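## Task

Take the cap off the marker whose cap is orange, while the second marker keeps its cap fully seated. At the end every marker and cap must rest on the desk, with nothing held or propped by the robot, and the robot must have released everything and moved away. The robot must not topple or be left leaning.

## Robot and tools

ROBOT. A two-wheeled cart (differential drive, no sideways motion) carrying two SO-101 arms, left_arm and right_arm, and a pan/tilt head. Cameras: head_camera, left_wrist_camera, right_wrist_camera. The cart is 0.53 m wide and spans x = -0.35 to 0.07 m. Arm pan axes sit at x = -0.060, y = +0.155 (left) and -0.155 (right); each shoulder is 0.03 m out from its pan axis and 0.89 m high. Links: upper arm 0.116, forearm 0.135, hand 0.162 m. A fixed-jaw tip reaches about 0.44 m from its pan axis at most and no lower than about 0.55 m above the floor.

FRAMES. Base frame: origin on the floor halfway between the drive wheels, x ahead, y to the left, z up. The state reports left_hand and right_hand in this frame; each is the tip of that hand's fixed jaw, so a held item sits beside it on the swinging-jaw side. Hand axes: z runs out along the fingers, y from swinging jaw toward fixed jaw. base_odometry is measured from the base frame as it was when the scene began, counts wheel rotation only (slip looks like travel), heading positive to the left, -3.142 to 3.142. Hand positions can be off by a few cm, differently per arm.

execute_actions. Argument actions: a list holding one action or nothing (empty just returns state and images). An action may contain base, joints, or both; they start together. base holds exactly one key: translate_m, a relative drive along the current x direction in metres (positive forward, -1.4 to 1.4), or rotate_rad, a relative turn in place in radians (positive = counter-clockwise seen from above, -3.2 to 3.2). A base command is measured from where the last reported state put the base. joints is one flat object keyed by joint name, each value an absolute target angle in radians; both arms and the head share this one object. Ranges: head_pan_rad -3.2..3.2 (0 ahead, + left); head_tilt_rad -0.76..1.45 (0 level, + down); for each arm (prefix left_arm_ or right_arm_): shoulder_pan_rad -1.919..1.919, shoulder_lift_rad -1.745..1.745, elbow_flex_rad -1.69..1.58, wrist_flex_rad -1.658..1.658, wrist_roll_rad -2.743..2.841, gripper_rad 0..1.919. Joints not named keep chasing their previous target. Optional cameras: list of names or ["all"]; omitted/null gives all, [] gives none. A bad key or value rejects the call and nothing moves. One action runs at most 15 s.

JOINT MEANINGS. Pan: at 0 the left arm points left, the right arm right; positive rotates clockwise from above; straight ahead is +1.571 (left) and -1.571 (right). Bend: with lift, elbow and wrist flex all 0, the upper arm stands nearly upright (tilted 0.24 rad outward) and forearm plus fingers are horizontal; positive bends downward; the three values summed give the finger angle below horizontal, 1.571 meaning vertical down (forearm then no more than 0.08 rad above level). Roll: -1.522 closes the jaws across the arm plane with the fixed jaw on the left looking outward; 1.619 puts it on the right; 0.049 closes in the plane, fixed jaw below (level fingers) or toward the pan axis (fingers down). Gripper opening between tips: 0 -> 0.003 m, 0.3 -> 0.026, 0.6 -> 0.049, 1 -> 0.076, 1.919 -> 0.106. With level fingers above furniture keep the fixed jaw on the left, since the hand body then bulges upward instead of down.

OTHER TOOLS. wait: seconds 0 to 10, nothing newly commanded, returns state and images. zoom_image: camera name plus region [x0, y0, x1, y1] in pixels of that camera's latest full image, top-left origin, at most 504 x 504. read_manual: section "licences" only, text only. finished_scene: integer scene number of the current scene; irreversible and reports success.

RESULTS. base_status and joint_status describe how the last accepted action ended. done: reached target (for the base, wheels turned the commanded amount). off_target: stopped short and may still push (a load, an obstacle, or a tripped motor). time_out: gave up and holds position. "joint command not followed" (with a cause line): a self-collision or arm-to-arm check refused that arm's targets, shown per joint as not_followed; the gripper still moves, and refused targets may be retried on later actions until replaced. on_its_own lists motion you did not command. A holding jaw reads off_target; done means empty or barely squeezing. MOTOR HOT appears from 55 °C; at 70 °C an OVER-TEMPERATURE FAULT halts that arm and joints read limit_stop_at_motor_heat; resend targets afterward. If a result reports a stop, later calls in the same reply are skipped.

HANDLING. Loaded joints sag toward gravity; offset the next target by the observed sag. Squeeze by targeting the gripper below the contact angle, at most about 0.2 rad lower. A joint held over 0.30 rad from target for roughly 2 s trips (thinking time counts); reset by waiting until it settles, then commanding 0.2 rad from its reading on the side away from the tripping target (or 0.04 rad beyond a range end; a jaw uses the end). Payload about 0.4 kg at full reach, 0.7 kg near the pan axis, about 1 kg with both hands close in. To stop a blocked joint straining, set its target to its reading.

AVOID. Hard arm-on-arm hits or presses (can end the run). Pulling on something ahead, which tips the robot easily. Turning or reversing right beside the desk. Stow pose: pan -1.75 (left) / 1.75 (right), lift 0.05, elbow 1.35, wrist_flex -1.55, roll -1.52; stow in two steps, wrists first, then the other three, and don't lead with wrists when leaving stow. A stowed turn needs 0.44 m of free radius. Drops, slips, slams and knocking markers off the desk.

Each tool is called after ">>>" as a command line: name --argument value for each argument, lists and objects as JSON in quotes; but a table of rows of numbers goes row by row, as --pt "numbers of a row", without its own name.

## Session

>>> execute_actions --actions '[]'

Scene clock: 0.00 s.
base_odometry: x=+0.000 y=+0.000 heading=+0.000 (m, m, rad; odometry frame)
base_status: not commanded
joint_positions: head_pan_rad=+0.034 head_tilt_rad=+0.019 left_arm_shoulder_pan_rad=-1.744 left_arm_shoulder_lift_rad=+0.067 left_arm_elbow_flex_rad=+1.395 left_arm_wrist_flex_rad=-1.504 left_arm_wrist_roll_rad=-1.501 left_arm_gripper_rad=+1.920 right_arm_shoulder_pan_rad=+1.759 right_arm_shoulder_lift_rad=+0.073 right_arm_elbow_flex_rad=+1.356 right_arm_wrist_flex_rad=-1.639 right_arm_wrist_roll_rad=-1.493 right_arm_gripper_rad=+1.920
joint_status: not commanded
left_hand: x=-0.3011 y=+0.1051 z=+0.8772 quat_wxyz=(-0.055, -0.689, -0.067, +0.720) (m; base frame)
right_hand: x=-0.3049 y=-0.1161 z=+0.9044 quat_wxyz=(-0.085, +0.627, -0.050, -0.773) (m; base frame)
pictures: head_camera, left_wrist_camera, right_wrist_camera
Images, in order (width x height): head_camera 644x476, left_wrist_camera 644x476, right_wrist_camera 644x476.

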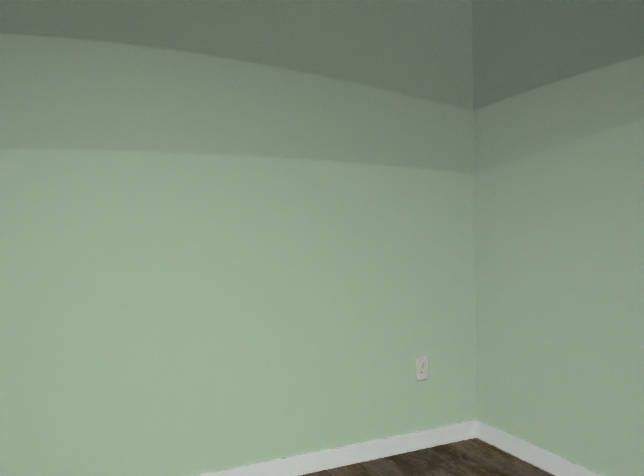

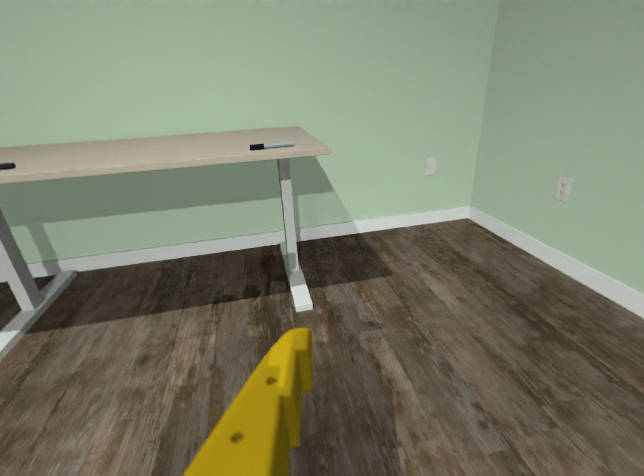

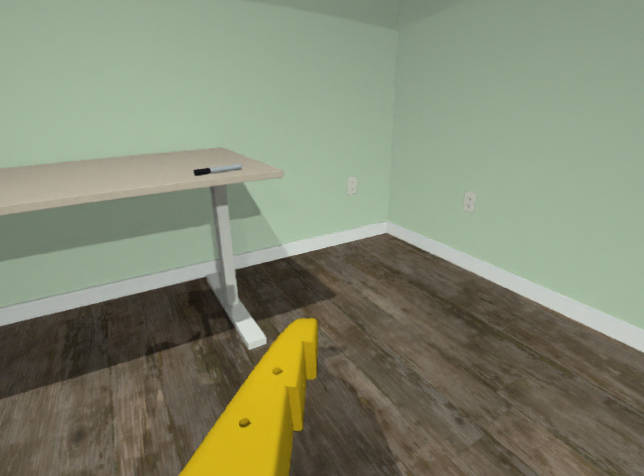

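The desk is behind.

>>> execute_actions --actions '[{"joints":{"head_pan_rad":3.0,"head_tilt_rad":0.4}}]' --cameras '["head_camera"]'

Scene clock: 3.00 s.
base_odometry: x=+0.000 y=+0.000 heading=+0.000 (m, m, rad; odometry frame)
base_status: not commanded
joint_positions: head_pan_rad=+2.990 head_tilt_rad=+0.393 left_arm_shoulder_pan_rad=-1.744 left_arm_shoulder_lift_rad=+0.067 left_arm_elbow_flex_rad=+1.395 left_arm_wrist_flex_rad=-1.504 left_arm_wrist_roll_rad=-1.501 left_arm_gripper_rad=+1.920 right_arm_shoulder_pan_rad=+1.759 right_arm_shoulder_lift_rad=+0.073 right_arm_elbow_flex_rad=+1.356 right_arm_wrist_flex_rad=-1.639 right_arm_wrist_roll_rad=-1.493 right_arm_gripper_rad=+1.920
joint_status: all done
left_hand: x=-0.3011 y=+0.1051 z=+0.8772 quat_wxyz=(-0.055, -0.689, -0.067, +0.720) (m; base frame)
right_hand: x=-0.3049 y=-0.1161 z=+0.9044 quat_wxyz=(-0.085, +0.627, -0.050, -0.773) (m; base frame)
pictures: head_camera
Images, in order (width x height): head_camera 644x476.

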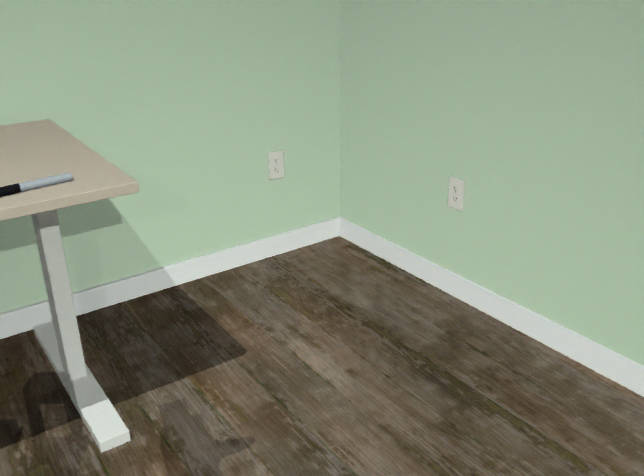

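>>> execute_actions --actions '[{"joints":{"head_pan_rad":-2.5,"head_tilt_rad":0.45}}]' --cameras '["head_camera"]'

Scene clock: 7.77 s.
base_odometry: x=+0.000 y=+0.000 heading=+0.000 (m, m, rad; odometry frame)
base_status: not commanded
joint_positions: head_pan_rad=-2.490 head_tilt_rad=+0.443 left_arm_shoulder_pan_rad=-1.744 left_arm_shoulder_lift_rad=+0.067 left_arm_elbow_flex_rad=+1.395 left_arm_wrist_flex_rad=-1.504 left_arm_wrist_roll_rad=-1.501 left_arm_gripper_rad=+1.920 right_arm_shoulder_pan_rad=+1.759 right_arm_shoulder_lift_rad=+0.073 right_arm_elbow_flex_rad=+1.356 right_arm_wrist_flex_rad=-1.639 right_arm_wrist_roll_rad=-1.493 right_arm_gripper_rad=+1.920
joint_status: all done
left_hand: x=-0.3011 y=+0.1051 z=+0.8772 quat_wxyz=(-0.055, -0.689, -0.067, +0.720) (m; base frame)
right_hand: x=-0.3049 y=-0.1161 z=+0.9044 quat_wxyz=(-0.085, +0.627, -0.050, -0.773) (m; base frame)
pictures: head_camera
Images, in order (width x height): head_camera 644x476.

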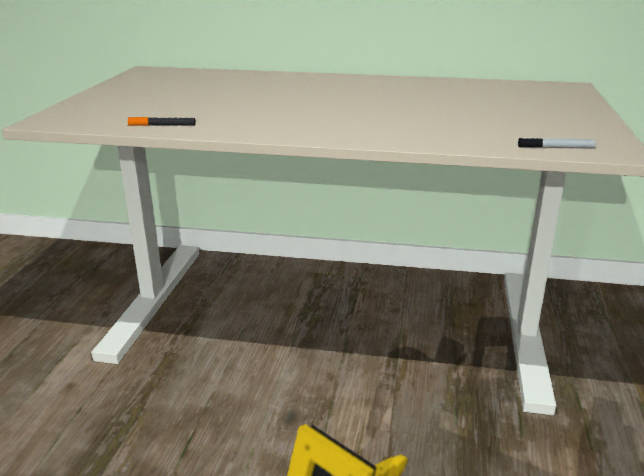

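>>> execute_actions --actions '[{"base":{"rotate_rad":-1.925},"joints":{"head_pan_rad":-0.4,"head_tilt_rad":0.5}}]' --cameras '[]'

>>> execute_actions --actions '[{"base":{"translate_m":1.17}}]' --cameras '[]'

>>> execute_actions --actions '[{"base":{"rotate_rad":-0.755},"joints":{"head_pan_rad":0,"head_tilt_rad":0.65}}]' --cameras '["head_camera"]'

Scene clock: 12.93 s.
base_odometry: x=-0.001 y=+0.000 heading=-1.924 (m, m, rad; odometry frame)
base_status: done
joint_positions: head_pan_rad=-0.410 head_tilt_rad=+0.494 left_arm_shoulder_pan_rad=-1.744 left_arm_shoulder_lift_rad=+0.067 left_arm_elbow_flex_rad=+1.395 left_arm_wrist_flex_rad=-1.504 left_arm_wrist_roll_rad=-1.501 left_arm_gripper_rad=+1.920 right_arm_shoulder_pan_rad=+1.759 right_arm_shoulder_lift_rad=+0.073 right_arm_elbow_flex_rad=+1.356 right_arm_wrist_flex_rad=-1.639 right_arm_wrist_roll_rad=-1.493 right_arm_gripper_rad=+1.920
joint_status: all done
left_hand: x=-0.3011 y=+0.1051 z=+0.8772 quat_wxyz=(-0.055, -0.689, -0.067, +0.720) (m; base frame)
right_hand: x=-0.3049 y=-0.1161 z=+0.9044 quat_wxyz=(-0.085, +0.627, -0.050, -0.773) (m; base frame)
pictures: none
No camera images: the call's "cameras" was empty. Leave "cameras" out to get every camera's image.

Scene clock: 19.70 s.
base_odometry: x=-0.407 y=-1.097 heading=-1.924 (m, m, rad; odometry frame)
base_status: done
joint_positions: head_pan_rad=-0.410 head_tilt_rad=+0.494 left_arm_shoulder_pan_rad=-1.744 left_arm_shoulder_lift_rad=+0.067 left_arm_elbow_flex_rad=+1.395 left_arm_wrist_flex_rad=-1.504 left_arm_wrist_roll_rad=-1.501 left_arm_gripper_rad=+1.920 right_arm_shoulder_pan_rad=+1.759 right_arm_shoulder_lift_rad=+0.073 right_arm_elbow_flex_rad=+1.356 right_arm_wrist_flex_rad=-1.639 right_arm_wrist_roll_rad=-1.493 right_arm_gripper_rad=+1.920
joint_status: not commanded
left_hand: x=-0.3011 y=+0.1051 z=+0.8772 quat_wxyz=(-0.055, -0.689, -0.067, +0.720) (m; base frame)
right_hand: x=-0.3049 y=-0.1161 z=+0.9044 quat_wxyz=(-0.085, +0.627, -0.050, -0.773) (m; base frame)
pictures: none
No camera images: the call's "cameras" was empty. Leave "cameras" out to get every camera's image.

Scene clock: 21.33 s.
base_odometry: x=-0.407 y=-1.097 heading=-2.678 (m, m, rad; odometry frame)
base_status: done
joint_positions: head_pan_rad=-0.010 head_tilt_rad=+0.644 left_arm_shoulder_pan_rad=-1.744 left_arm_shoulder_lift_rad=+0.067 left_arm_elbow_flex_rad=+1.395 left_arm_wrist_flex_rad=-1.504 left_arm_wrist_roll_rad=-1.501 left_arm_gripper_rad=+1.920 right_arm_shoulder_pan_rad=+1.759 right_arm_shoulder_lift_rad=+0.073 right_arm_elbow_flex_rad=+1.356 right_arm_wrist_flex_rad=-1.639 right_arm_wrist_roll_rad=-1.493 right_arm_gripper_rad=+1.920
joint_status: all done
left_hand: x=-0.3011 y=+0.1051 z=+0.8772 quat_wxyz=(-0.055, -0.689, -0.067, +0.720) (m; base frame)
right_hand: x=-0.3049 y=-0.1161 z=+0.9044 quat_wxyz=(-0.085, +0.627, -0.050, -0.773) (m; base frame)
pictures: head_camera
Images, in order (width x height): head_camera 644x476.

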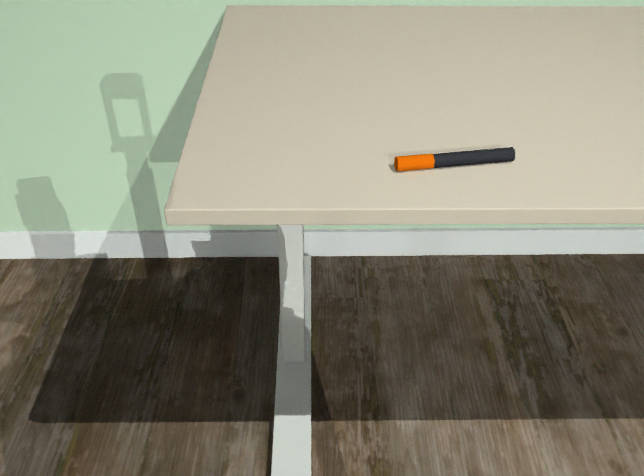

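>>> execute_actions --actions '[{"base":{"rotate_rad":-0.75}}]' --cameras '[]'

>>> execute_actions --actions '[{"base":{"translate_m":0.37}}]' --cameras '[]'

>>> execute_actions --actions '[{"base":{"rotate_rad":0.9},"joints":{"head_tilt_rad":0.8,"left_arm_shoulder_pan_rad":0,"right_arm_shoulder_pan_rad":0,"left_arm_elbow_flex_rad":0.3,"right_arm_elbow_flex_rad":0.3}}]' --cameras '["head_camera"]'

Scene clock: 24.03 s.
base_odometry: x=-0.407 y=-1.097 heading=+2.855 (m, m, rad; odometry frame)
base_status: done
joint_positions: head_pan_rad=-0.010 head_tilt_rad=+0.644 left_arm_shoulder_pan_rad=-1.744 left_arm_shoulder_lift_rad=+0.067 left_arm_elbow_flex_rad=+1.395 left_arm_wrist_flex_rad=-1.504 left_arm_wrist_roll_rad=-1.501 left_arm_gripper_rad=+1.920 right_arm_shoulder_pan_rad=+1.759 right_arm_shoulder_lift_rad=+0.073 right_arm_elbow_flex_rad=+1.356 right_arm_wrist_flex_rad=-1.639 right_arm_wrist_roll_rad=-1.493 right_arm_gripper_rad=+1.920
joint_status: not commanded
left_hand: x=-0.3011 y=+0.1051 z=+0.8772 quat_wxyz=(-0.055, -0.689, -0.067, +0.720) (m; base frame)
right_hand: x=-0.3049 y=-0.1161 z=+0.9044 quat_wxyz=(-0.085, +0.627, -0.050, -0.773) (m; base frame)
pictures: none
No camera images: the call's "cameras" was empty. Leave "cameras" out to get every camera's image.

Scene clock: 26.80 s.
base_odometry: x=-0.761 y=-0.991 heading=+2.853 (m, m, rad; odometry frame)
base_status: done
joint_positions: head_pan_rad=-0.010 head_tilt_rad=+0.644 left_arm_shoulder_pan_rad=-1.744 left_arm_shoulder_lift_rad=+0.067 left_arm_elbow_flex_rad=+1.395 left_arm_wrist_flex_rad=-1.504 left_arm_wrist_roll_rad=-1.501 left_arm_gripper_rad=+1.920 right_arm_shoulder_pan_rad=+1.759 right_arm_shoulder_lift_rad=+0.073 right_arm_elbow_flex_rad=+1.356 right_arm_wrist_flex_rad=-1.639 right_arm_wrist_roll_rad=-1.493 right_arm_gripper_rad=+1.920
joint_status: not commanded
left_hand: x=-0.3011 y=+0.1051 z=+0.8772 quat_wxyz=(-0.055, -0.689, -0.067, +0.720) (m; base frame)
right_hand: x=-0.3049 y=-0.1161 z=+0.9044 quat_wxyz=(-0.085, +0.627, -0.050, -0.773) (m; base frame)
pictures: none
No camera images: the call's "cameras" was empty. Leave "cameras" out to get every camera's image.

Scene clock: 28.80 s.
base_odometry: x=-0.761 y=-0.991 heading=-2.530 (m, m, rad; odometry frame)
base_status: done
joint_positions: head_pan_rad=-0.010 head_tilt_rad=+0.795 left_arm_shoulder_pan_rad=-0.007 left_arm_shoulder_lift_rad=+0.070 left_arm_elbow_flex_rad=+0.331 left_arm_wrist_flex_rad=-1.504 left_arm_wrist_roll_rad=-1.501 left_arm_gripper_rad=+1.920 right_arm_shoulder_pan_rad=+0.011 right_arm_shoulder_lift_rad=+0.080 right_arm_elbow_flex_rad=+0.336 right_arm_wrist_flex_rad=-1.639 right_arm_wrist_roll_rad=-1.493 right_arm_gripper_rad=+1.920
joint_status: all done
left_hand: x=-0.0696 y=+0.4201 z=+1.0996 quat_wxyz=(+0.693, -0.166, +0.162, +0.683) (m; base frame)
right_hand: x=-0.0549 y=-0.4029 z=+1.1051 quat_wxyz=(+0.682, +0.121, +0.123, -0.710) (m; base frame)
pictures: head_camera
Images, in order (width x height): head_camera 644x476.

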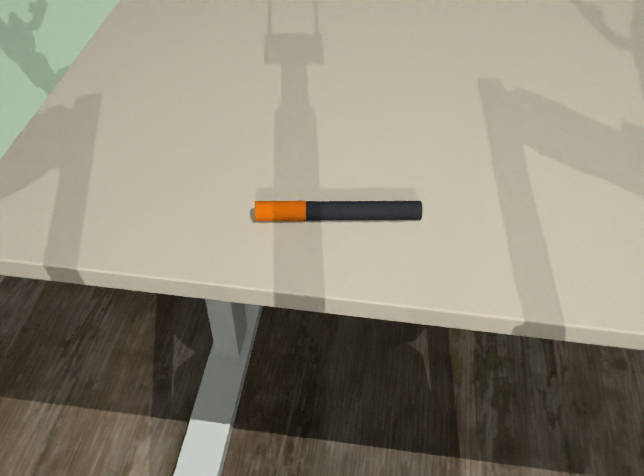

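>>> execute_actions --actions '[{"joints":{"head_tilt_rad":1.0,"left_arm_shoulder_pan_rad":1.89,"left_arm_shoulder_lift_rad":0.6,"left_arm_elbow_flex_rad":-0.68,"left_arm_wrist_flex_rad":1.03,"left_arm_wrist_roll_rad":0.37,"left_arm_gripper_rad":0.8,"right_arm_shoulder_pan_rad":-1.82,"right_arm_shoulder_lift_rad":0.75,"right_arm_elbow_flex_rad":-0.97,"right_arm_wrist_flex_rad":1.04,"right_arm_wrist_roll_rad":2.84,"right_arm_gripper_rad":0.8}}]' --cameras '[]'

>>> execute_actions --actions '[{"base":{"translate_m":0.23},"joints":{"head_tilt_rad":1.05}}]'

Scene clock: 34.53 s.
base_odometry: x=-0.761 y=-0.991 heading=-2.530 (m, m, rad; odometry frame)
base_status: not commanded
joint_positions: head_pan_rad=-0.010 head_tilt_rad=+0.995 left_arm_shoulder_pan_rad=+1.883 left_arm_shoulder_lift_rad=+0.621 left_arm_elbow_flex_rad=-0.647 left_arm_wrist_flex_rad=+1.027 left_arm_wrist_roll_rad=+0.363 left_arm_gripper_rad=+0.810 right_arm_shoulder_pan_rad=-1.810 right_arm_shoulder_lift_rad=+0.774 right_arm_elbow_flex_rad=-0.930 right_arm_wrist_flex_rad=+1.037 right_arm_wrist_roll_rad=+2.830 right_arm_gripper_rad=+0.809
joint_status: all done
left_hand: x=+0.2567 y=+0.0499 z=+0.8387 quat_wxyz=(+0.128, -0.679, +0.678, -0.250) (m; base frame)
right_hand: x=+0.2995 y=-0.0701 z=+0.8617 quat_wxyz=(-0.158, -0.705, -0.624, -0.298) (m; base frame)
pictures: none
No camera images: the call's "cameras" was empty. Leave "cameras" out to get every camera's image.

Scene clock: 36.60 s.
base_odometry: x=-0.949 y=-1.124 heading=-2.529 (m, m, rad; odometry frame)
base_status: done
joint_positions: head_pan_rad=-0.010 head_tilt_rad=+1.045 left_arm_shoulder_pan_rad=+1.884 left_arm_shoulder_lift_rad=+0.621 left_arm_elbow_flex_rad=-0.647 left_arm_wrist_flex_rad=+1.027 left_arm_wrist_roll_rad=+0.363 left_arm_gripper_rad=+0.810 right_arm_shoulder_pan_rad=-1.810 right_arm_shoulder_lift_rad=+0.774 right_arm_elbow_flex_rad=-0.931 right_arm_wrist_flex_rad=+1.037 right_arm_wrist_roll_rad=+2.830 right_arm_gripper_rad=+0.809
joint_status: all done
left_hand: x=+0.2565 y=+0.0495 z=+0.8387 quat_wxyz=(+0.128, -0.679, +0.678, -0.250) (m; base frame)
right_hand: x=+0.2996 y=-0.0701 z=+0.8620 quat_wxyz=(-0.158, -0.704, -0.624, -0.299) (m; base frame)
pictures: head_camera, left_wrist_camera, right_wrist_camera
Images, in order (width x height): head_camera 644x476, left_wrist_camera 644x476, right_wrist_camera 644x476.

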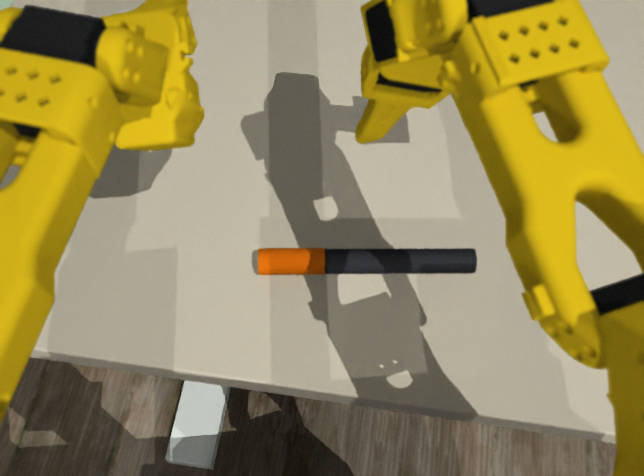

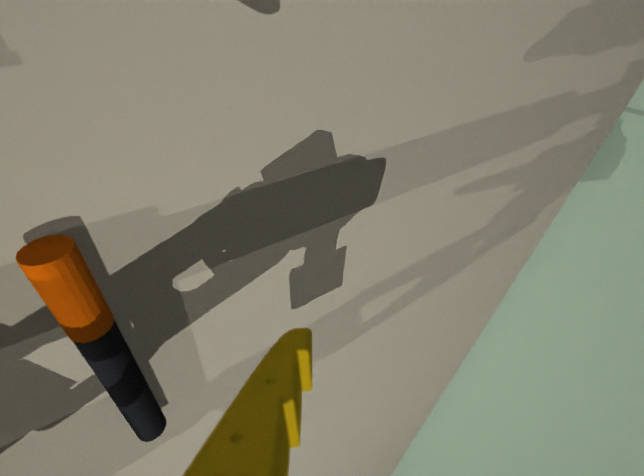

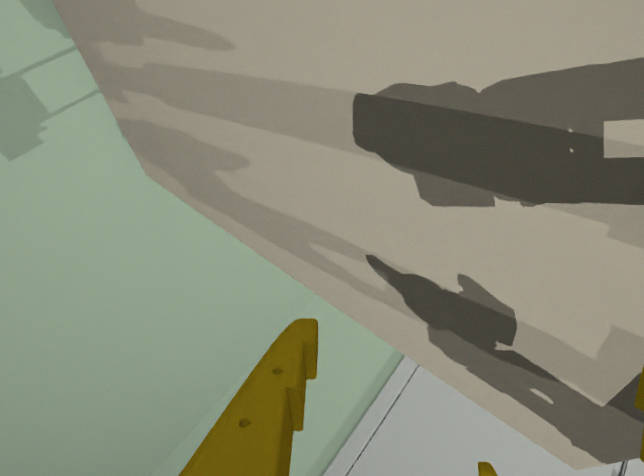

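>>> execute_actions --actions '[{"joints":{"left_arm_shoulder_pan_rad":1.5,"right_arm_shoulder_pan_rad":-1.80,"right_arm_shoulder_lift_rad":0.85,"right_arm_elbow_flex_rad":-0.85,"right_arm_wrist_flex_rad":1.25}}]'

Scene clock: 38.57 s.
base_odometry: x=-0.949 y=-1.124 heading=-2.529 (m, m, rad; odometry frame)
base_status: not commanded
joint_positions: head_pan_rad=-0.010 head_tilt_rad=+1.045 left_arm_shoulder_pan_rad=+1.507 left_arm_shoulder_lift_rad=+0.621 left_arm_elbow_flex_rad=-0.647 left_arm_wrist_flex_rad=+1.027 left_arm_wrist_roll_rad=+0.363 left_arm_gripper_rad=+0.810 right_arm_shoulder_pan_rad=-1.810 right_arm_shoulder_lift_rad=+0.873 right_arm_elbow_flex_rad=-0.842 right_arm_wrist_flex_rad=+1.245 right_arm_wrist_roll_rad=+2.830 right_arm_gripper_rad=+0.809
joint_status: all done
left_hand: x=+0.2731 y=+0.1735 z=+0.8387 quat_wxyz=(+0.172, -0.794, +0.539, -0.222) (m; base frame)
right_hand: x=+0.2550 y=-0.0810 z=+0.7946 quat_wxyz=(-0.069, -0.740, -0.656, -0.130) (m; base frame)
pictures: head_camera, left_wrist_camera, right_wrist_camera
Images, in order (width x height): head_camera 644x476, left_wrist_camera 644x476, right_wrist_camera 644x476.

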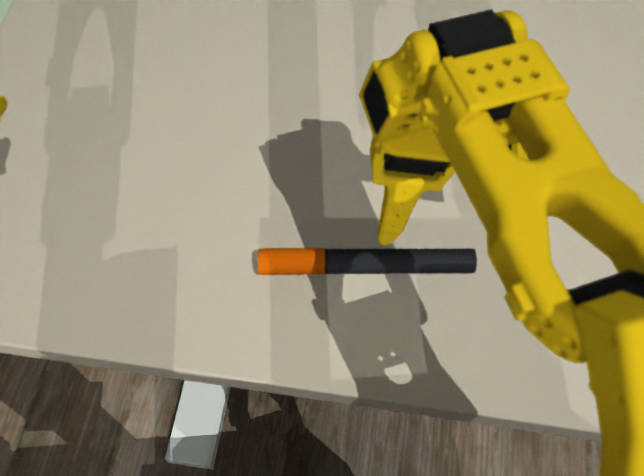

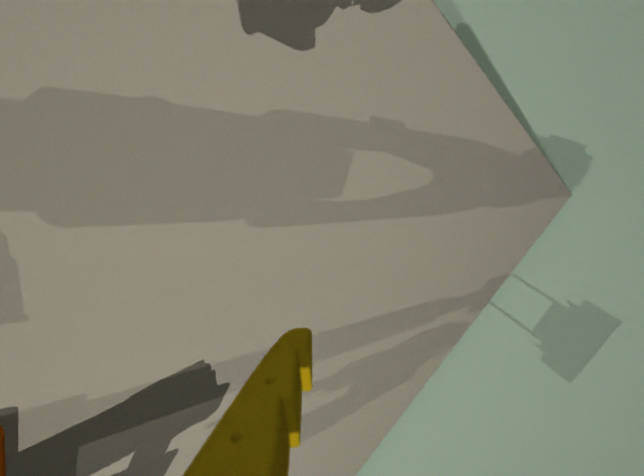

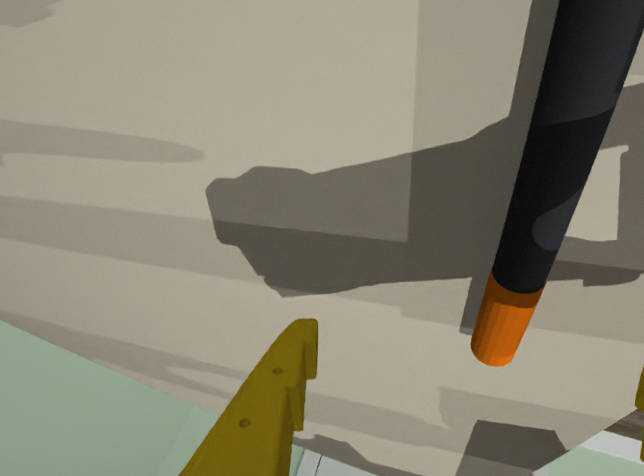

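>>> execute_actions --actions '[{"joints":{"right_arm_shoulder_pan_rad":-1.70,"right_arm_shoulder_lift_rad":0.95,"right_arm_elbow_flex_rad":-0.83,"right_arm_wrist_flex_rad":1.25,"right_arm_gripper_rad":1.0}}]' --cameras '["head_camera","right_wrist_camera"]'

Scene clock: 39.97 s.
base_odometry: x=-0.949 y=-1.124 heading=-2.529 (m, m, rad; odometry frame)
base_status: not commanded
joint_positions: head_pan_rad=-0.010 head_tilt_rad=+1.045 left_arm_shoulder_pan_rad=+1.507 left_arm_shoulder_lift_rad=+0.621 left_arm_elbow_flex_rad=-0.647 left_arm_wrist_flex_rad=+1.027 left_arm_wrist_roll_rad=+0.363 left_arm_gripper_rad=+0.810 right_arm_shoulder_pan_rad=-1.710 right_arm_shoulder_lift_rad=+0.971 right_arm_elbow_flex_rad=-0.825 right_arm_wrist_flex_rad=+1.245 right_arm_wrist_roll_rad=+2.830 right_arm_gripper_rad=+0.991
joint_status: all done
left_hand: x=+0.2731 y=+0.1735 z=+0.8387 quat_wxyz=(+0.172, -0.794, +0.539, -0.222) (m; base frame)
right_hand: x=+0.2469 y=-0.1146 z=+0.7635 quat_wxyz=(-0.046, -0.777, -0.622, -0.078) (m; base frame)
pictures: head_camera, right_wrist_camera
Images, in order (width x height): head_camera 644x476, right_wrist_camera 644x476.

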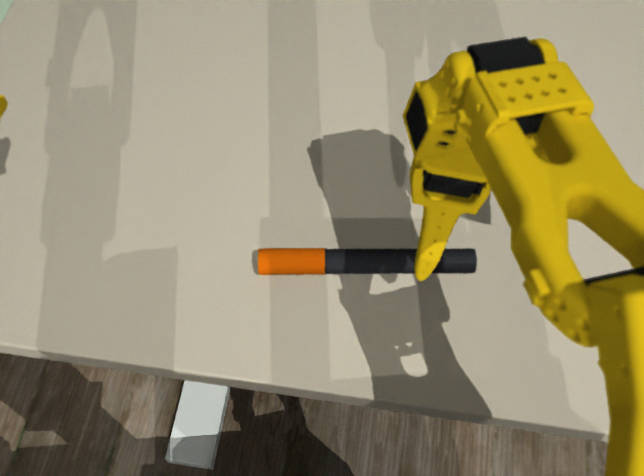

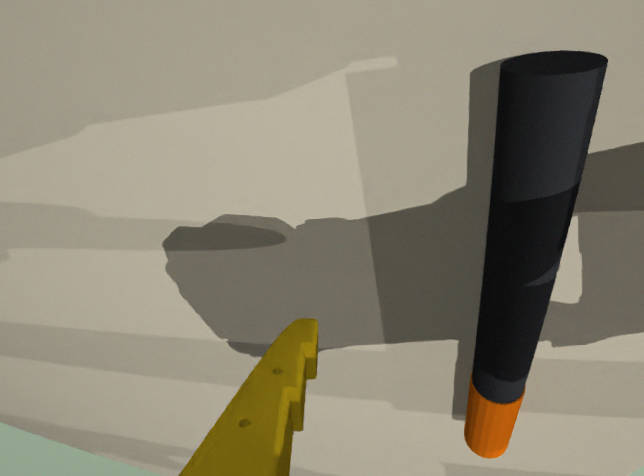

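>>> execute_actions --actions '[{"joints":{"right_arm_shoulder_pan_rad":-1.68,"right_arm_shoulder_lift_rad":1.03,"right_arm_wrist_flex_rad":1.31}}]' --cameras '["head_camera","right_wrist_camera"]'

Scene clock: 41.40 s.
base_odometry: x=-0.949 y=-1.124 heading=-2.529 (m, m, rad; odometry frame)
base_status: not commanded
joint_positions: head_pan_rad=-0.010 head_tilt_rad=+1.045 left_arm_shoulder_pan_rad=+1.507 left_arm_shoulder_lift_rad=+0.621 left_arm_elbow_flex_rad=-0.647 left_arm_wrist_flex_rad=+1.027 left_arm_wrist_roll_rad=+0.363 left_arm_gripper_rad=+0.810 right_arm_shoulder_pan_rad=-1.691 right_arm_shoulder_lift_rad=+1.051 right_arm_elbow_flex_rad=-0.825 right_arm_wrist_flex_rad=+1.304 right_arm_wrist_roll_rad=+2.830 right_arm_gripper_rad=+0.991
joint_status: all done
left_hand: x=+0.2731 y=+0.1735 z=+0.8387 quat_wxyz=(+0.172, -0.794, +0.539, -0.222) (m; base frame)
right_hand: x=+0.2270 y=-0.1232 z=+0.7405 quat_wxyz=(-0.011, -0.787, -0.617, -0.018) (m; base frame)
pictures: head_camera, right_wrist_camera
Images, in order (width x height): head_camera 644x476, right_wrist_camera 644x476.

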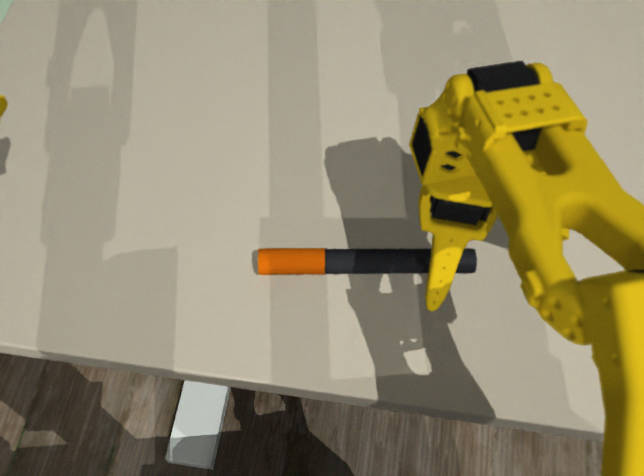

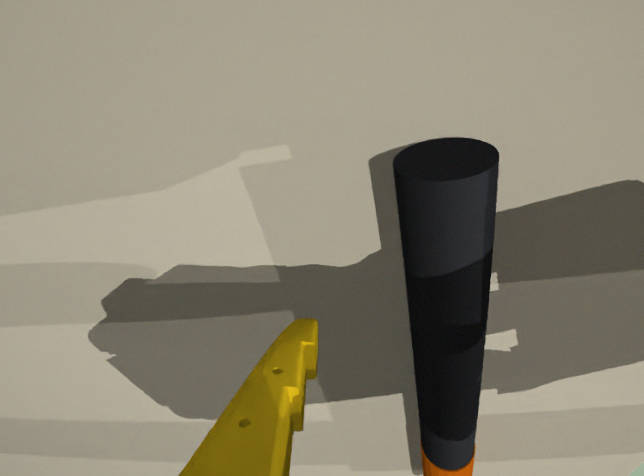

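>>> execute_actions --actions '[{"joints":{"right_arm_shoulder_lift_rad":1.08,"right_arm_wrist_flex_rad":1.30}}]' --cameras '["right_wrist_camera"]'

>>> execute_actions --actions '[{"joints":{"right_arm_gripper_rad":0.05}}]' --cameras '["head_camera","right_wrist_camera"]'

Scene clock: 42.30 s.
base_odometry: x=-0.949 y=-1.124 heading=-2.529 (m, m, rad; odometry frame)
base_status: not commanded
joint_positions: head_pan_rad=-0.010 head_tilt_rad=+1.045 left_arm_shoulder_pan_rad=+1.507 left_arm_shoulder_lift_rad=+0.621 left_arm_elbow_flex_rad=-0.647 left_arm_wrist_flex_rad=+1.027 left_arm_wrist_roll_rad=+0.363 left_arm_gripper_rad=+0.810 right_arm_shoulder_pan_rad=-1.691 right_arm_shoulder_lift_rad=+1.101 right_arm_elbow_flex_rad=-0.825 right_arm_wrist_flex_rad=+1.304 right_arm_wrist_roll_rad=+2.830 right_arm_gripper_rad=+0.991
joint_status: all done
left_hand: x=+0.2731 y=+0.1735 z=+0.8387 quat_wxyz=(+0.172, -0.794, +0.539, -0.222) (m; base frame)
right_hand: x=+0.2189 y=-0.1242 z=+0.7276 quat_wxyz=(+0.002, -0.787, -0.617, +0.004) (m; base frame)
pictures: right_wrist_camera
Images, in order (width x height): right_wrist_camera 644x476.

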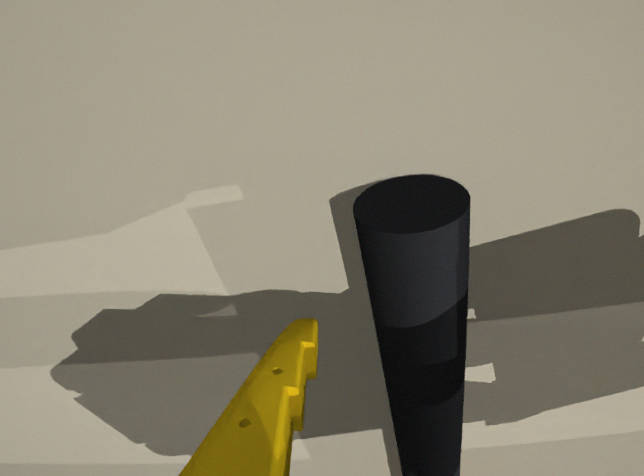

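Scene clock: 43.80 s.
base_odometry: x=-0.949 y=-1.124 heading=-2.529 (m, m, rad; odometry frame)
base_status: not commanded
joint_positions: head_pan_rad=-0.010 head_tilt_rad=+1.045 left_arm_shoulder_pan_rad=+1.507 left_arm_shoulder_lift_rad=+0.621 left_arm_elbow_flex_rad=-0.647 left_arm_wrist_flex_rad=+1.027 left_arm_wrist_roll_rad=+0.363 left_arm_gripper_rad=+0.810 right_arm_shoulder_pan_rad=-1.689 right_arm_shoulder_lift_rad=+1.083 right_arm_elbow_flex_rad=-0.830 right_arm_wrist_flex_rad=+1.303 right_arm_wrist_roll_rad=+2.830 right_arm_gripper_rad=+0.060
joint_status: all done
left_hand: x=+0.2731 y=+0.1735 z=+0.8387 quat_wxyz=(+0.172, -0.794, +0.539, -0.222) (m; base frame)
right_hand: x=+0.2231 y=-0.1241 z=+0.7329 quat_wxyz=(-0.004, -0.787, -0.617, -0.006) (m; base frame)
pictures: head_camera, right_wrist_camera
Images, in order (width x height): head_camera 644x476, right_wrist_camera 644x476.

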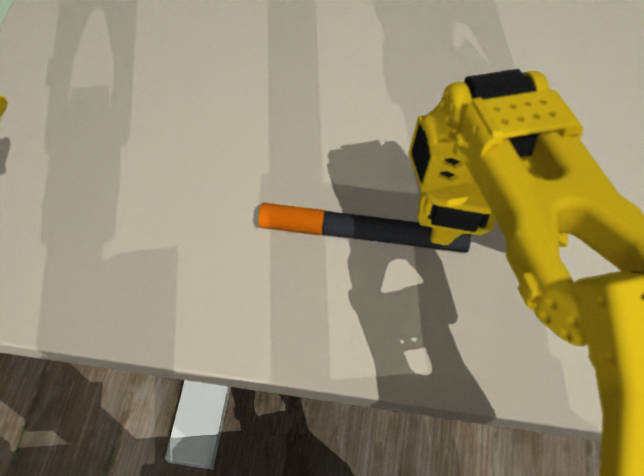

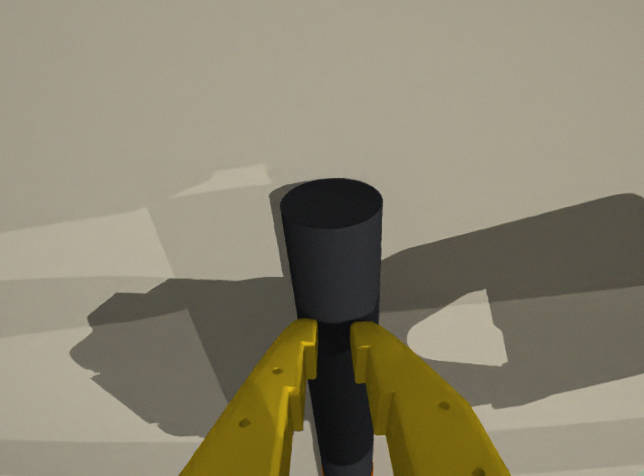

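>>> execute_actions --actions '[{"joints":{"right_arm_gripper_rad":1.0,"right_arm_shoulder_lift_rad":1.02}}]' --cameras '[]'

>>> execute_actions --actions '[{"joints":{"right_arm_shoulder_lift_rad":1.15,"right_arm_elbow_flex_rad":-0.87,"right_arm_wrist_flex_rad":1.27}}]' --cameras '["head_camera","right_wrist_camera"]'

Scene clock: 45.17 s.
base_odometry: x=-0.949 y=-1.124 heading=-2.529 (m, m, rad; odometry frame)
base_status: not commanded
joint_positions: head_pan_rad=-0.010 head_tilt_rad=+1.045 left_arm_shoulder_pan_rad=+1.507 left_arm_shoulder_lift_rad=+0.621 left_arm_elbow_flex_rad=-0.647 left_arm_wrist_flex_rad=+1.027 left_arm_wrist_roll_rad=+0.363 left_arm_gripper_rad=+0.810 right_arm_shoulder_pan_rad=-1.689 right_arm_shoulder_lift_rad=+1.077 right_arm_elbow_flex_rad=-0.828 right_arm_wrist_flex_rad=+1.303 right_arm_wrist_roll_rad=+2.830 right_arm_gripper_rad=+0.990
joint_status: all done
left_hand: x=+0.2731 y=+0.1735 z=+0.8387 quat_wxyz=(+0.172, -0.794, +0.539, -0.222) (m; base frame)
right_hand: x=+0.2238 y=-0.1241 z=+0.7343 quat_wxyz=(-0.005, -0.787, -0.617, -0.008) (m; base frame)
pictures: none
No camera images: the call's "cameras" was empty. Leave "cameras" out to get every camera's image.

Scene clock: 45.87 s.
base_odometry: x=-0.949 y=-1.124 heading=-2.529 (m, m, rad; odometry frame)
base_status: not commanded
joint_positions: head_pan_rad=-0.010 head_tilt_rad=+1.045 left_arm_shoulder_pan_rad=+1.507 left_arm_shoulder_lift_rad=+0.621 left_arm_elbow_flex_rad=-0.647 left_arm_wrist_flex_rad=+1.027 left_arm_wrist_roll_rad=+0.363 left_arm_gripper_rad=+0.810 right_arm_shoulder_pan_rad=-1.689 right_arm_shoulder_lift_rad=+1.155 right_arm_elbow_flex_rad=-0.848 right_arm_wrist_flex_rad=+1.277 right_arm_wrist_roll_rad=+2.830 right_arm_gripper_rad=+0.991
joint_status: all done
left_hand: x=+0.2731 y=+0.1735 z=+0.8387 quat_wxyz=(+0.172, -0.794, +0.539, -0.222) (m; base frame)
right_hand: x=+0.2187 y=-0.1247 z=+0.7175 quat_wxyz=(+0.003, -0.787, -0.617, +0.005) (m; base frame)
pictures: head_camera, right_wrist_camera
Images, in order (width x height): head_camera 644x476, right_wrist_camera 644x476.

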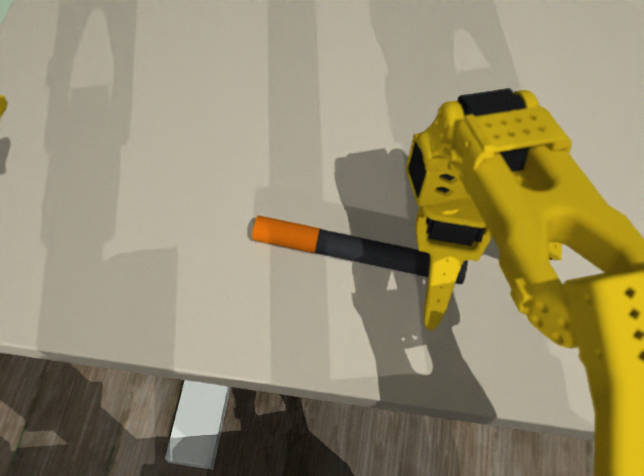

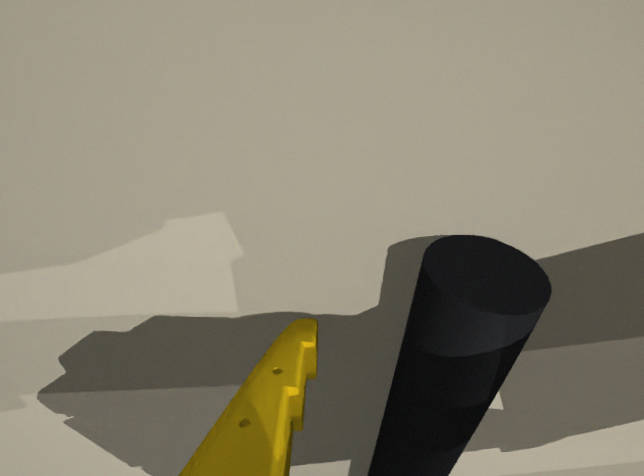

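>>> execute_actions --actions '[{"joints":{"right_arm_shoulder_pan_rad":-1.75,"right_arm_shoulder_lift_rad":1.17}}]' --cameras '["right_wrist_camera"]'

>>> execute_actions --actions '[{"joints":{"right_arm_gripper_rad":0.05}}]' --cameras '["head_camera","right_wrist_camera"]'

Scene clock: 46.90 s.
base_odometry: x=-0.949 y=-1.124 heading=-2.529 (m, m, rad; odometry frame)
base_status: not commanded
joint_positions: head_pan_rad=-0.010 head_tilt_rad=+1.045 left_arm_shoulder_pan_rad=+1.507 left_arm_shoulder_lift_rad=+0.621 left_arm_elbow_flex_rad=-0.647 left_arm_wrist_flex_rad=+1.027 left_arm_wrist_roll_rad=+0.363 left_arm_gripper_rad=+0.810 right_arm_shoulder_pan_rad=-1.732 right_arm_shoulder_lift_rad=+1.167 right_arm_elbow_flex_rad=-0.862 right_arm_wrist_flex_rad=+1.275 right_arm_wrist_roll_rad=+2.830 right_arm_gripper_rad=+0.991
joint_status: all done
left_hand: x=+0.2731 y=+0.1735 z=+0.8387 quat_wxyz=(+0.172, -0.794, +0.539, -0.222) (m; base frame)
right_hand: x=+0.2179 y=-0.1126 z=+0.7163 quat_wxyz=(+0.002, -0.774, -0.633, +0.004) (m; base frame)
pictures: right_wrist_camera
Images, in order (width x height): right_wrist_camera 644x476.

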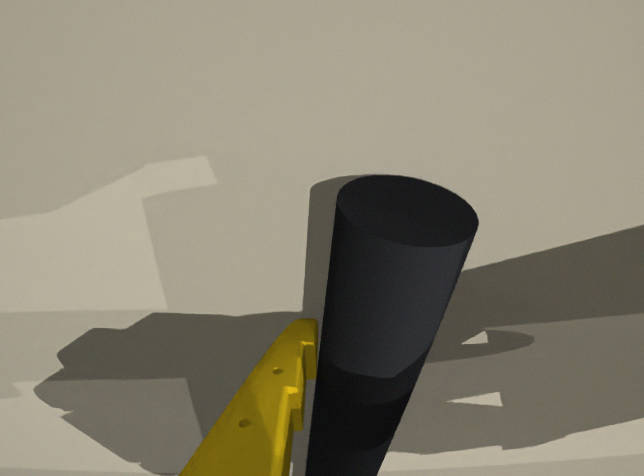

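Scene clock: 47.90 s.
base_odometry: x=-0.949 y=-1.124 heading=-2.529 (m, m, rad; odometry frame)
base_status: not commanded
joint_positions: head_pan_rad=-0.010 head_tilt_rad=+1.045 left_arm_shoulder_pan_rad=+1.507 left_arm_shoulder_lift_rad=+0.621 left_arm_elbow_flex_rad=-0.647 left_arm_wrist_flex_rad=+1.027 left_arm_wrist_roll_rad=+0.363 left_arm_gripper_rad=+0.810 right_arm_shoulder_pan_rad=-1.744 right_arm_shoulder_lift_rad=+1.166 right_arm_elbow_flex_rad=-0.868 right_arm_wrist_flex_rad=+1.275 right_arm_wrist_roll_rad=+2.830 right_arm_gripper_rad=+0.207
joint_status: right_arm_gripper_rad off_target (ended at +0.207, target +0.050)
left_hand: x=+0.2731 y=+0.1735 z=+0.8387 quat_wxyz=(+0.172, -0.794, +0.539, -0.222) (m; base frame)
right_hand: x=+0.2188 y=-0.1089 z=+0.7176 quat_wxyz=(+0.000, -0.770, -0.638, +0.001) (m; base frame)
pictures: head_camera, right_wrist_camera
Images, in order (width x height): head_camera 644x476, right_wrist_camera 644x476.

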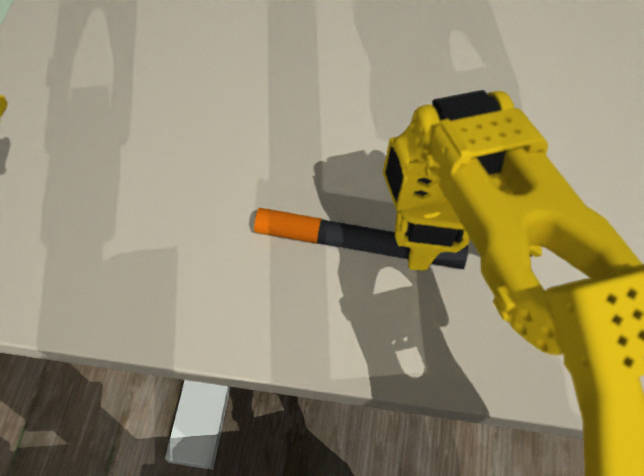

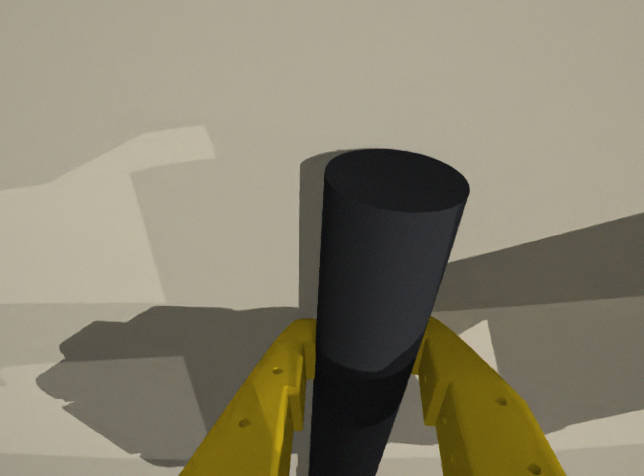

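>>> execute_actions --actions '[{"joints":{"right_arm_shoulder_lift_rad":1.10,"right_arm_shoulder_pan_rad":-1.9}}]' --cameras '["head_camera"]'

Scene clock: 49.13 s.
base_odometry: x=-0.949 y=-1.124 heading=-2.529 (m, m, rad; odometry frame)
base_status: not commanded
joint_positions: head_pan_rad=-0.010 head_tilt_rad=+1.045 left_arm_shoulder_pan_rad=+1.507 left_arm_shoulder_lift_rad=+0.621 left_arm_elbow_flex_rad=-0.647 left_arm_wrist_flex_rad=+1.027 left_arm_wrist_roll_rad=+0.363 left_arm_gripper_rad=+0.810 right_arm_shoulder_pan_rad=-1.888 right_arm_shoulder_lift_rad=+1.156 right_arm_elbow_flex_rad=-0.868 right_arm_wrist_flex_rad=+1.275 right_arm_wrist_roll_rad=+2.830 right_arm_gripper_rad=+0.207
joint_status: all done
left_hand: x=+0.2731 y=+0.1735 z=+0.8387 quat_wxyz=(+0.172, -0.794, +0.539, -0.222) (m; base frame)
right_hand: x=+0.2108 y=-0.0689 z=+0.7199 quat_wxyz=(-0.002, -0.722, -0.692, -0.003) (m; base frame)
pictures: head_camera
Images, in order (width x height): head_camera 644x476.

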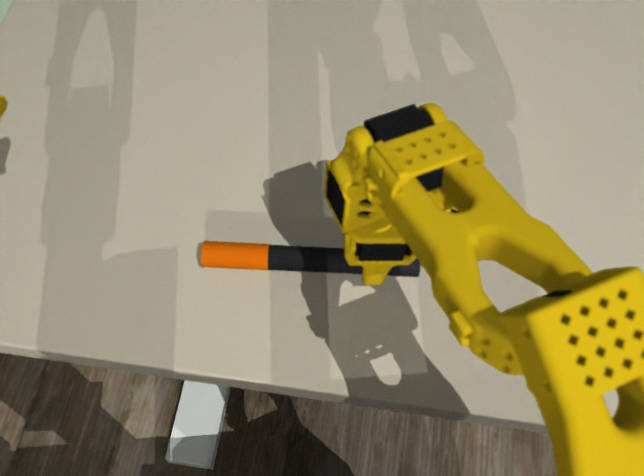

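>>> execute_actions --actions '[{"joints":{"left_arm_shoulder_pan_rad":1.86,"left_arm_shoulder_lift_rad":0.72,"left_arm_elbow_flex_rad":-0.5,"left_arm_wrist_flex_rad":1.2,"left_arm_wrist_roll_rad":0.35,"left_arm_gripper_rad":1.0}}]' --cameras '["head_camera","left_wrist_camera"]'

Scene clock: 50.83 s.
base_odometry: x=-0.949 y=-1.124 heading=-2.529 (m, m, rad; odometry frame)
base_status: not commanded
joint_positions: head_pan_rad=-0.010 head_tilt_rad=+1.045 left_arm_shoulder_pan_rad=+1.852 left_arm_shoulder_lift_rad=+0.737 left_arm_elbow_flex_rad=-0.495 left_arm_wrist_flex_rad=+1.195 left_arm_wrist_roll_rad=+0.358 left_arm_gripper_rad=+0.989 right_arm_shoulder_pan_rad=-1.888 right_arm_shoulder_lift_rad=+1.156 right_arm_elbow_flex_rad=-0.868 right_arm_wrist_flex_rad=+1.275 right_arm_wrist_roll_rad=+2.830 right_arm_gripper_rad=+0.207
joint_status: all done
left_hand: x=+0.2015 y=+0.0766 z=+0.7710 quat_wxyz=(+0.031, -0.715, +0.696, -0.059) (m; base frame)
right_hand: x=+0.2108 y=-0.0689 z=+0.7199 quat_wxyz=(-0.002, -0.722, -0.692, -0.003) (m; base frame)
pictures: head_camera, left_wrist_camera
Images, in order (width x height): head_camera 644x476, left_wrist_camera 644x476.

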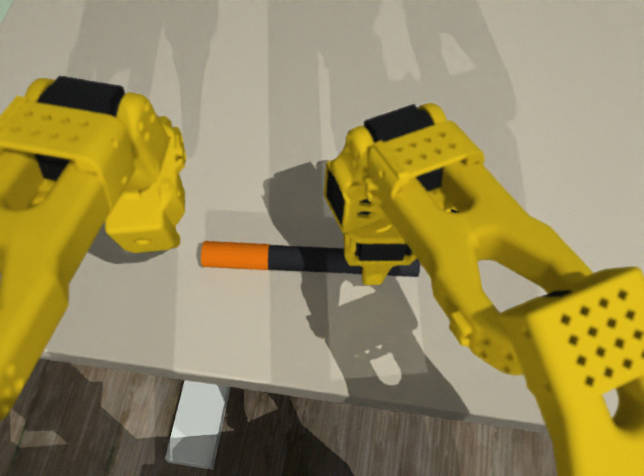

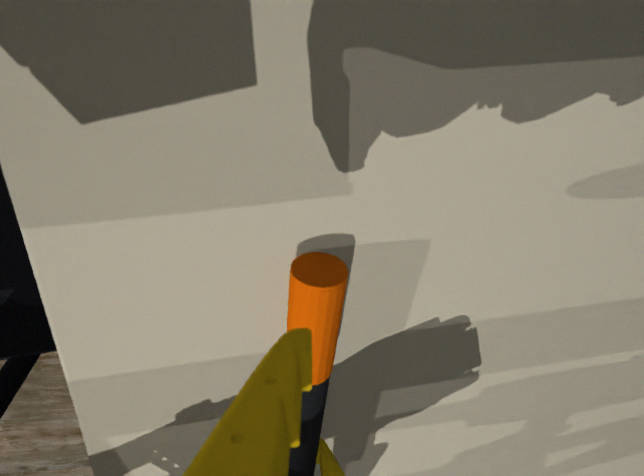

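>>> execute_actions --actions '[{"joints":{"right_arm_shoulder_pan_rad":-1.919,"right_arm_shoulder_lift_rad":1.08,"right_arm_elbow_flex_rad":-0.99,"right_arm_wrist_flex_rad":1.08,"left_arm_shoulder_pan_rad":1.8}}]' --cameras '["head_camera"]'

Scene clock: 52.50 s.
base_odometry: x=-0.949 y=-1.124 heading=-2.529 (m, m, rad; odometry frame)
base_status: not commanded
joint_positions: head_pan_rad=-0.010 head_tilt_rad=+1.045 left_arm_shoulder_pan_rad=+1.807 left_arm_shoulder_lift_rad=+0.737 left_arm_elbow_flex_rad=-0.495 left_arm_wrist_flex_rad=+1.195 left_arm_wrist_roll_rad=+0.358 left_arm_gripper_rad=+0.989 right_arm_shoulder_pan_rad=-1.901 right_arm_shoulder_lift_rad=+1.146 right_arm_elbow_flex_rad=-0.951 right_arm_wrist_flex_rad=+1.090 right_arm_wrist_roll_rad=+2.830 right_arm_gripper_rad=+0.207
joint_status: all done
joint sent to its limit — the command would take right_arm_shoulder_pan_rad past its lower limit, so that joint was sent only as far as its limit.
left_hand: x=+0.2047 y=+0.0883 z=+0.7710 quat_wxyz=(+0.033, -0.731, +0.679, -0.058) (m; base frame)
right_hand: x=+0.2535 y=-0.0506 z=+0.7421 quat_wxyz=(-0.061, -0.710, -0.689, -0.129) (m; base frame)
pictures: head_camera
Images, in order (width x height): head_camera 644x476.

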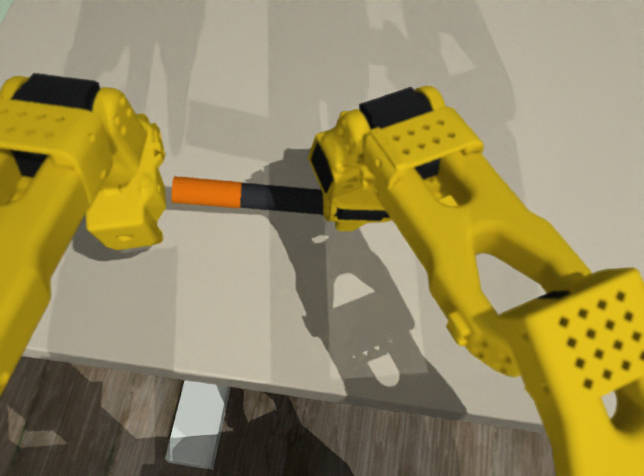

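>>> execute_actions --actions '[{"joints":{"left_arm_shoulder_pan_rad":1.80,"left_arm_shoulder_lift_rad":0.68,"left_arm_elbow_flex_rad":-0.67,"left_arm_wrist_flex_rad":1.1}}]' --cameras '[]'

>>> execute_actions --actions '[{"joints":{"left_arm_shoulder_pan_rad":1.89}}]' --cameras '["head_camera","left_wrist_camera"]'

Scene clock: 53.80 s.
base_odometry: x=-0.949 y=-1.124 heading=-2.529 (m, m, rad; odometry frame)
base_status: not commanded
joint_positions: head_pan_rad=-0.010 head_tilt_rad=+1.045 left_arm_shoulder_pan_rad=+1.807 left_arm_shoulder_lift_rad=+0.737 left_arm_elbow_flex_rad=-0.637 left_arm_wrist_flex_rad=+1.110 left_arm_wrist_roll_rad=+0.358 left_arm_gripper_rad=+0.989 right_arm_shoulder_pan_rad=-1.901 right_arm_shoulder_lift_rad=+1.146 right_arm_elbow_flex_rad=-0.951 right_arm_wrist_flex_rad=+1.090 right_arm_wrist_roll_rad=+2.830 right_arm_gripper_rad=+0.207
joint_status: all done
left_hand: x=+0.2419 y=+0.0793 z=+0.7974 quat_wxyz=(+0.088, -0.720, +0.670, -0.156) (m; base frame)
right_hand: x=+0.2535 y=-0.0506 z=+0.7421 quat_wxyz=(-0.061, -0.710, -0.689, -0.129) (m; base frame)
pictures: none
No camera images: the call's "cameras" was empty. Leave "cameras" out to get every camera's image.

Scene clock: 54.50 s.
base_odometry: x=-0.949 y=-1.124 heading=-2.529 (m, m, rad; odometry frame)
base_status: not commanded
joint_positions: head_pan_rad=-0.010 head_tilt_rad=+1.045 left_arm_shoulder_pan_rad=+1.883 left_arm_shoulder_lift_rad=+0.737 left_arm_elbow_flex_rad=-0.637 left_arm_wrist_flex_rad=+1.110 left_arm_wrist_roll_rad=+0.358 left_arm_gripper_rad=+0.989 right_arm_shoulder_pan_rad=-1.901 right_arm_shoulder_lift_rad=+1.146 right_arm_elbow_flex_rad=-0.951 right_arm_wrist_flex_rad=+1.090 right_arm_wrist_roll_rad=+2.830 right_arm_gripper_rad=+0.207
joint_status: all done
left_hand: x=+0.2354 y=+0.0569 z=+0.7974 quat_wxyz=(+0.082, -0.695, +0.697, -0.159) (m; base frame)
right_hand: x=+0.2535 y=-0.0506 z=+0.7421 quat_wxyz=(-0.061, -0.710, -0.689, -0.129) (m; base frame)
pictures: head_camera, left_wrist_camera
Images, in order (width x height): head_camera 644x476, left_wrist_camera 644x476.

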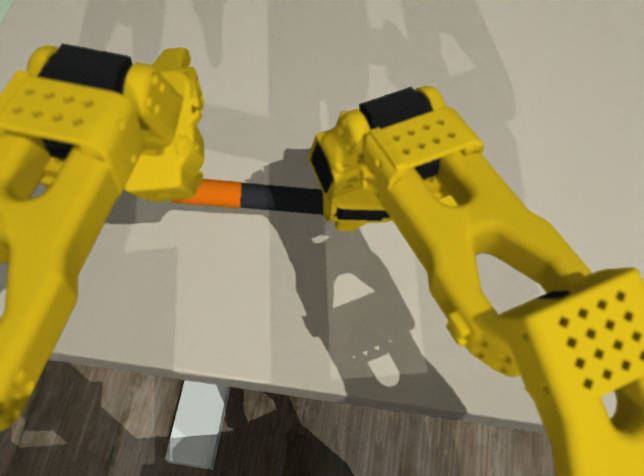

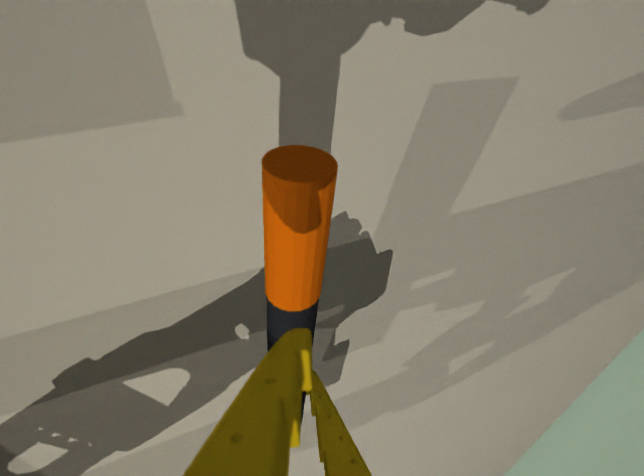

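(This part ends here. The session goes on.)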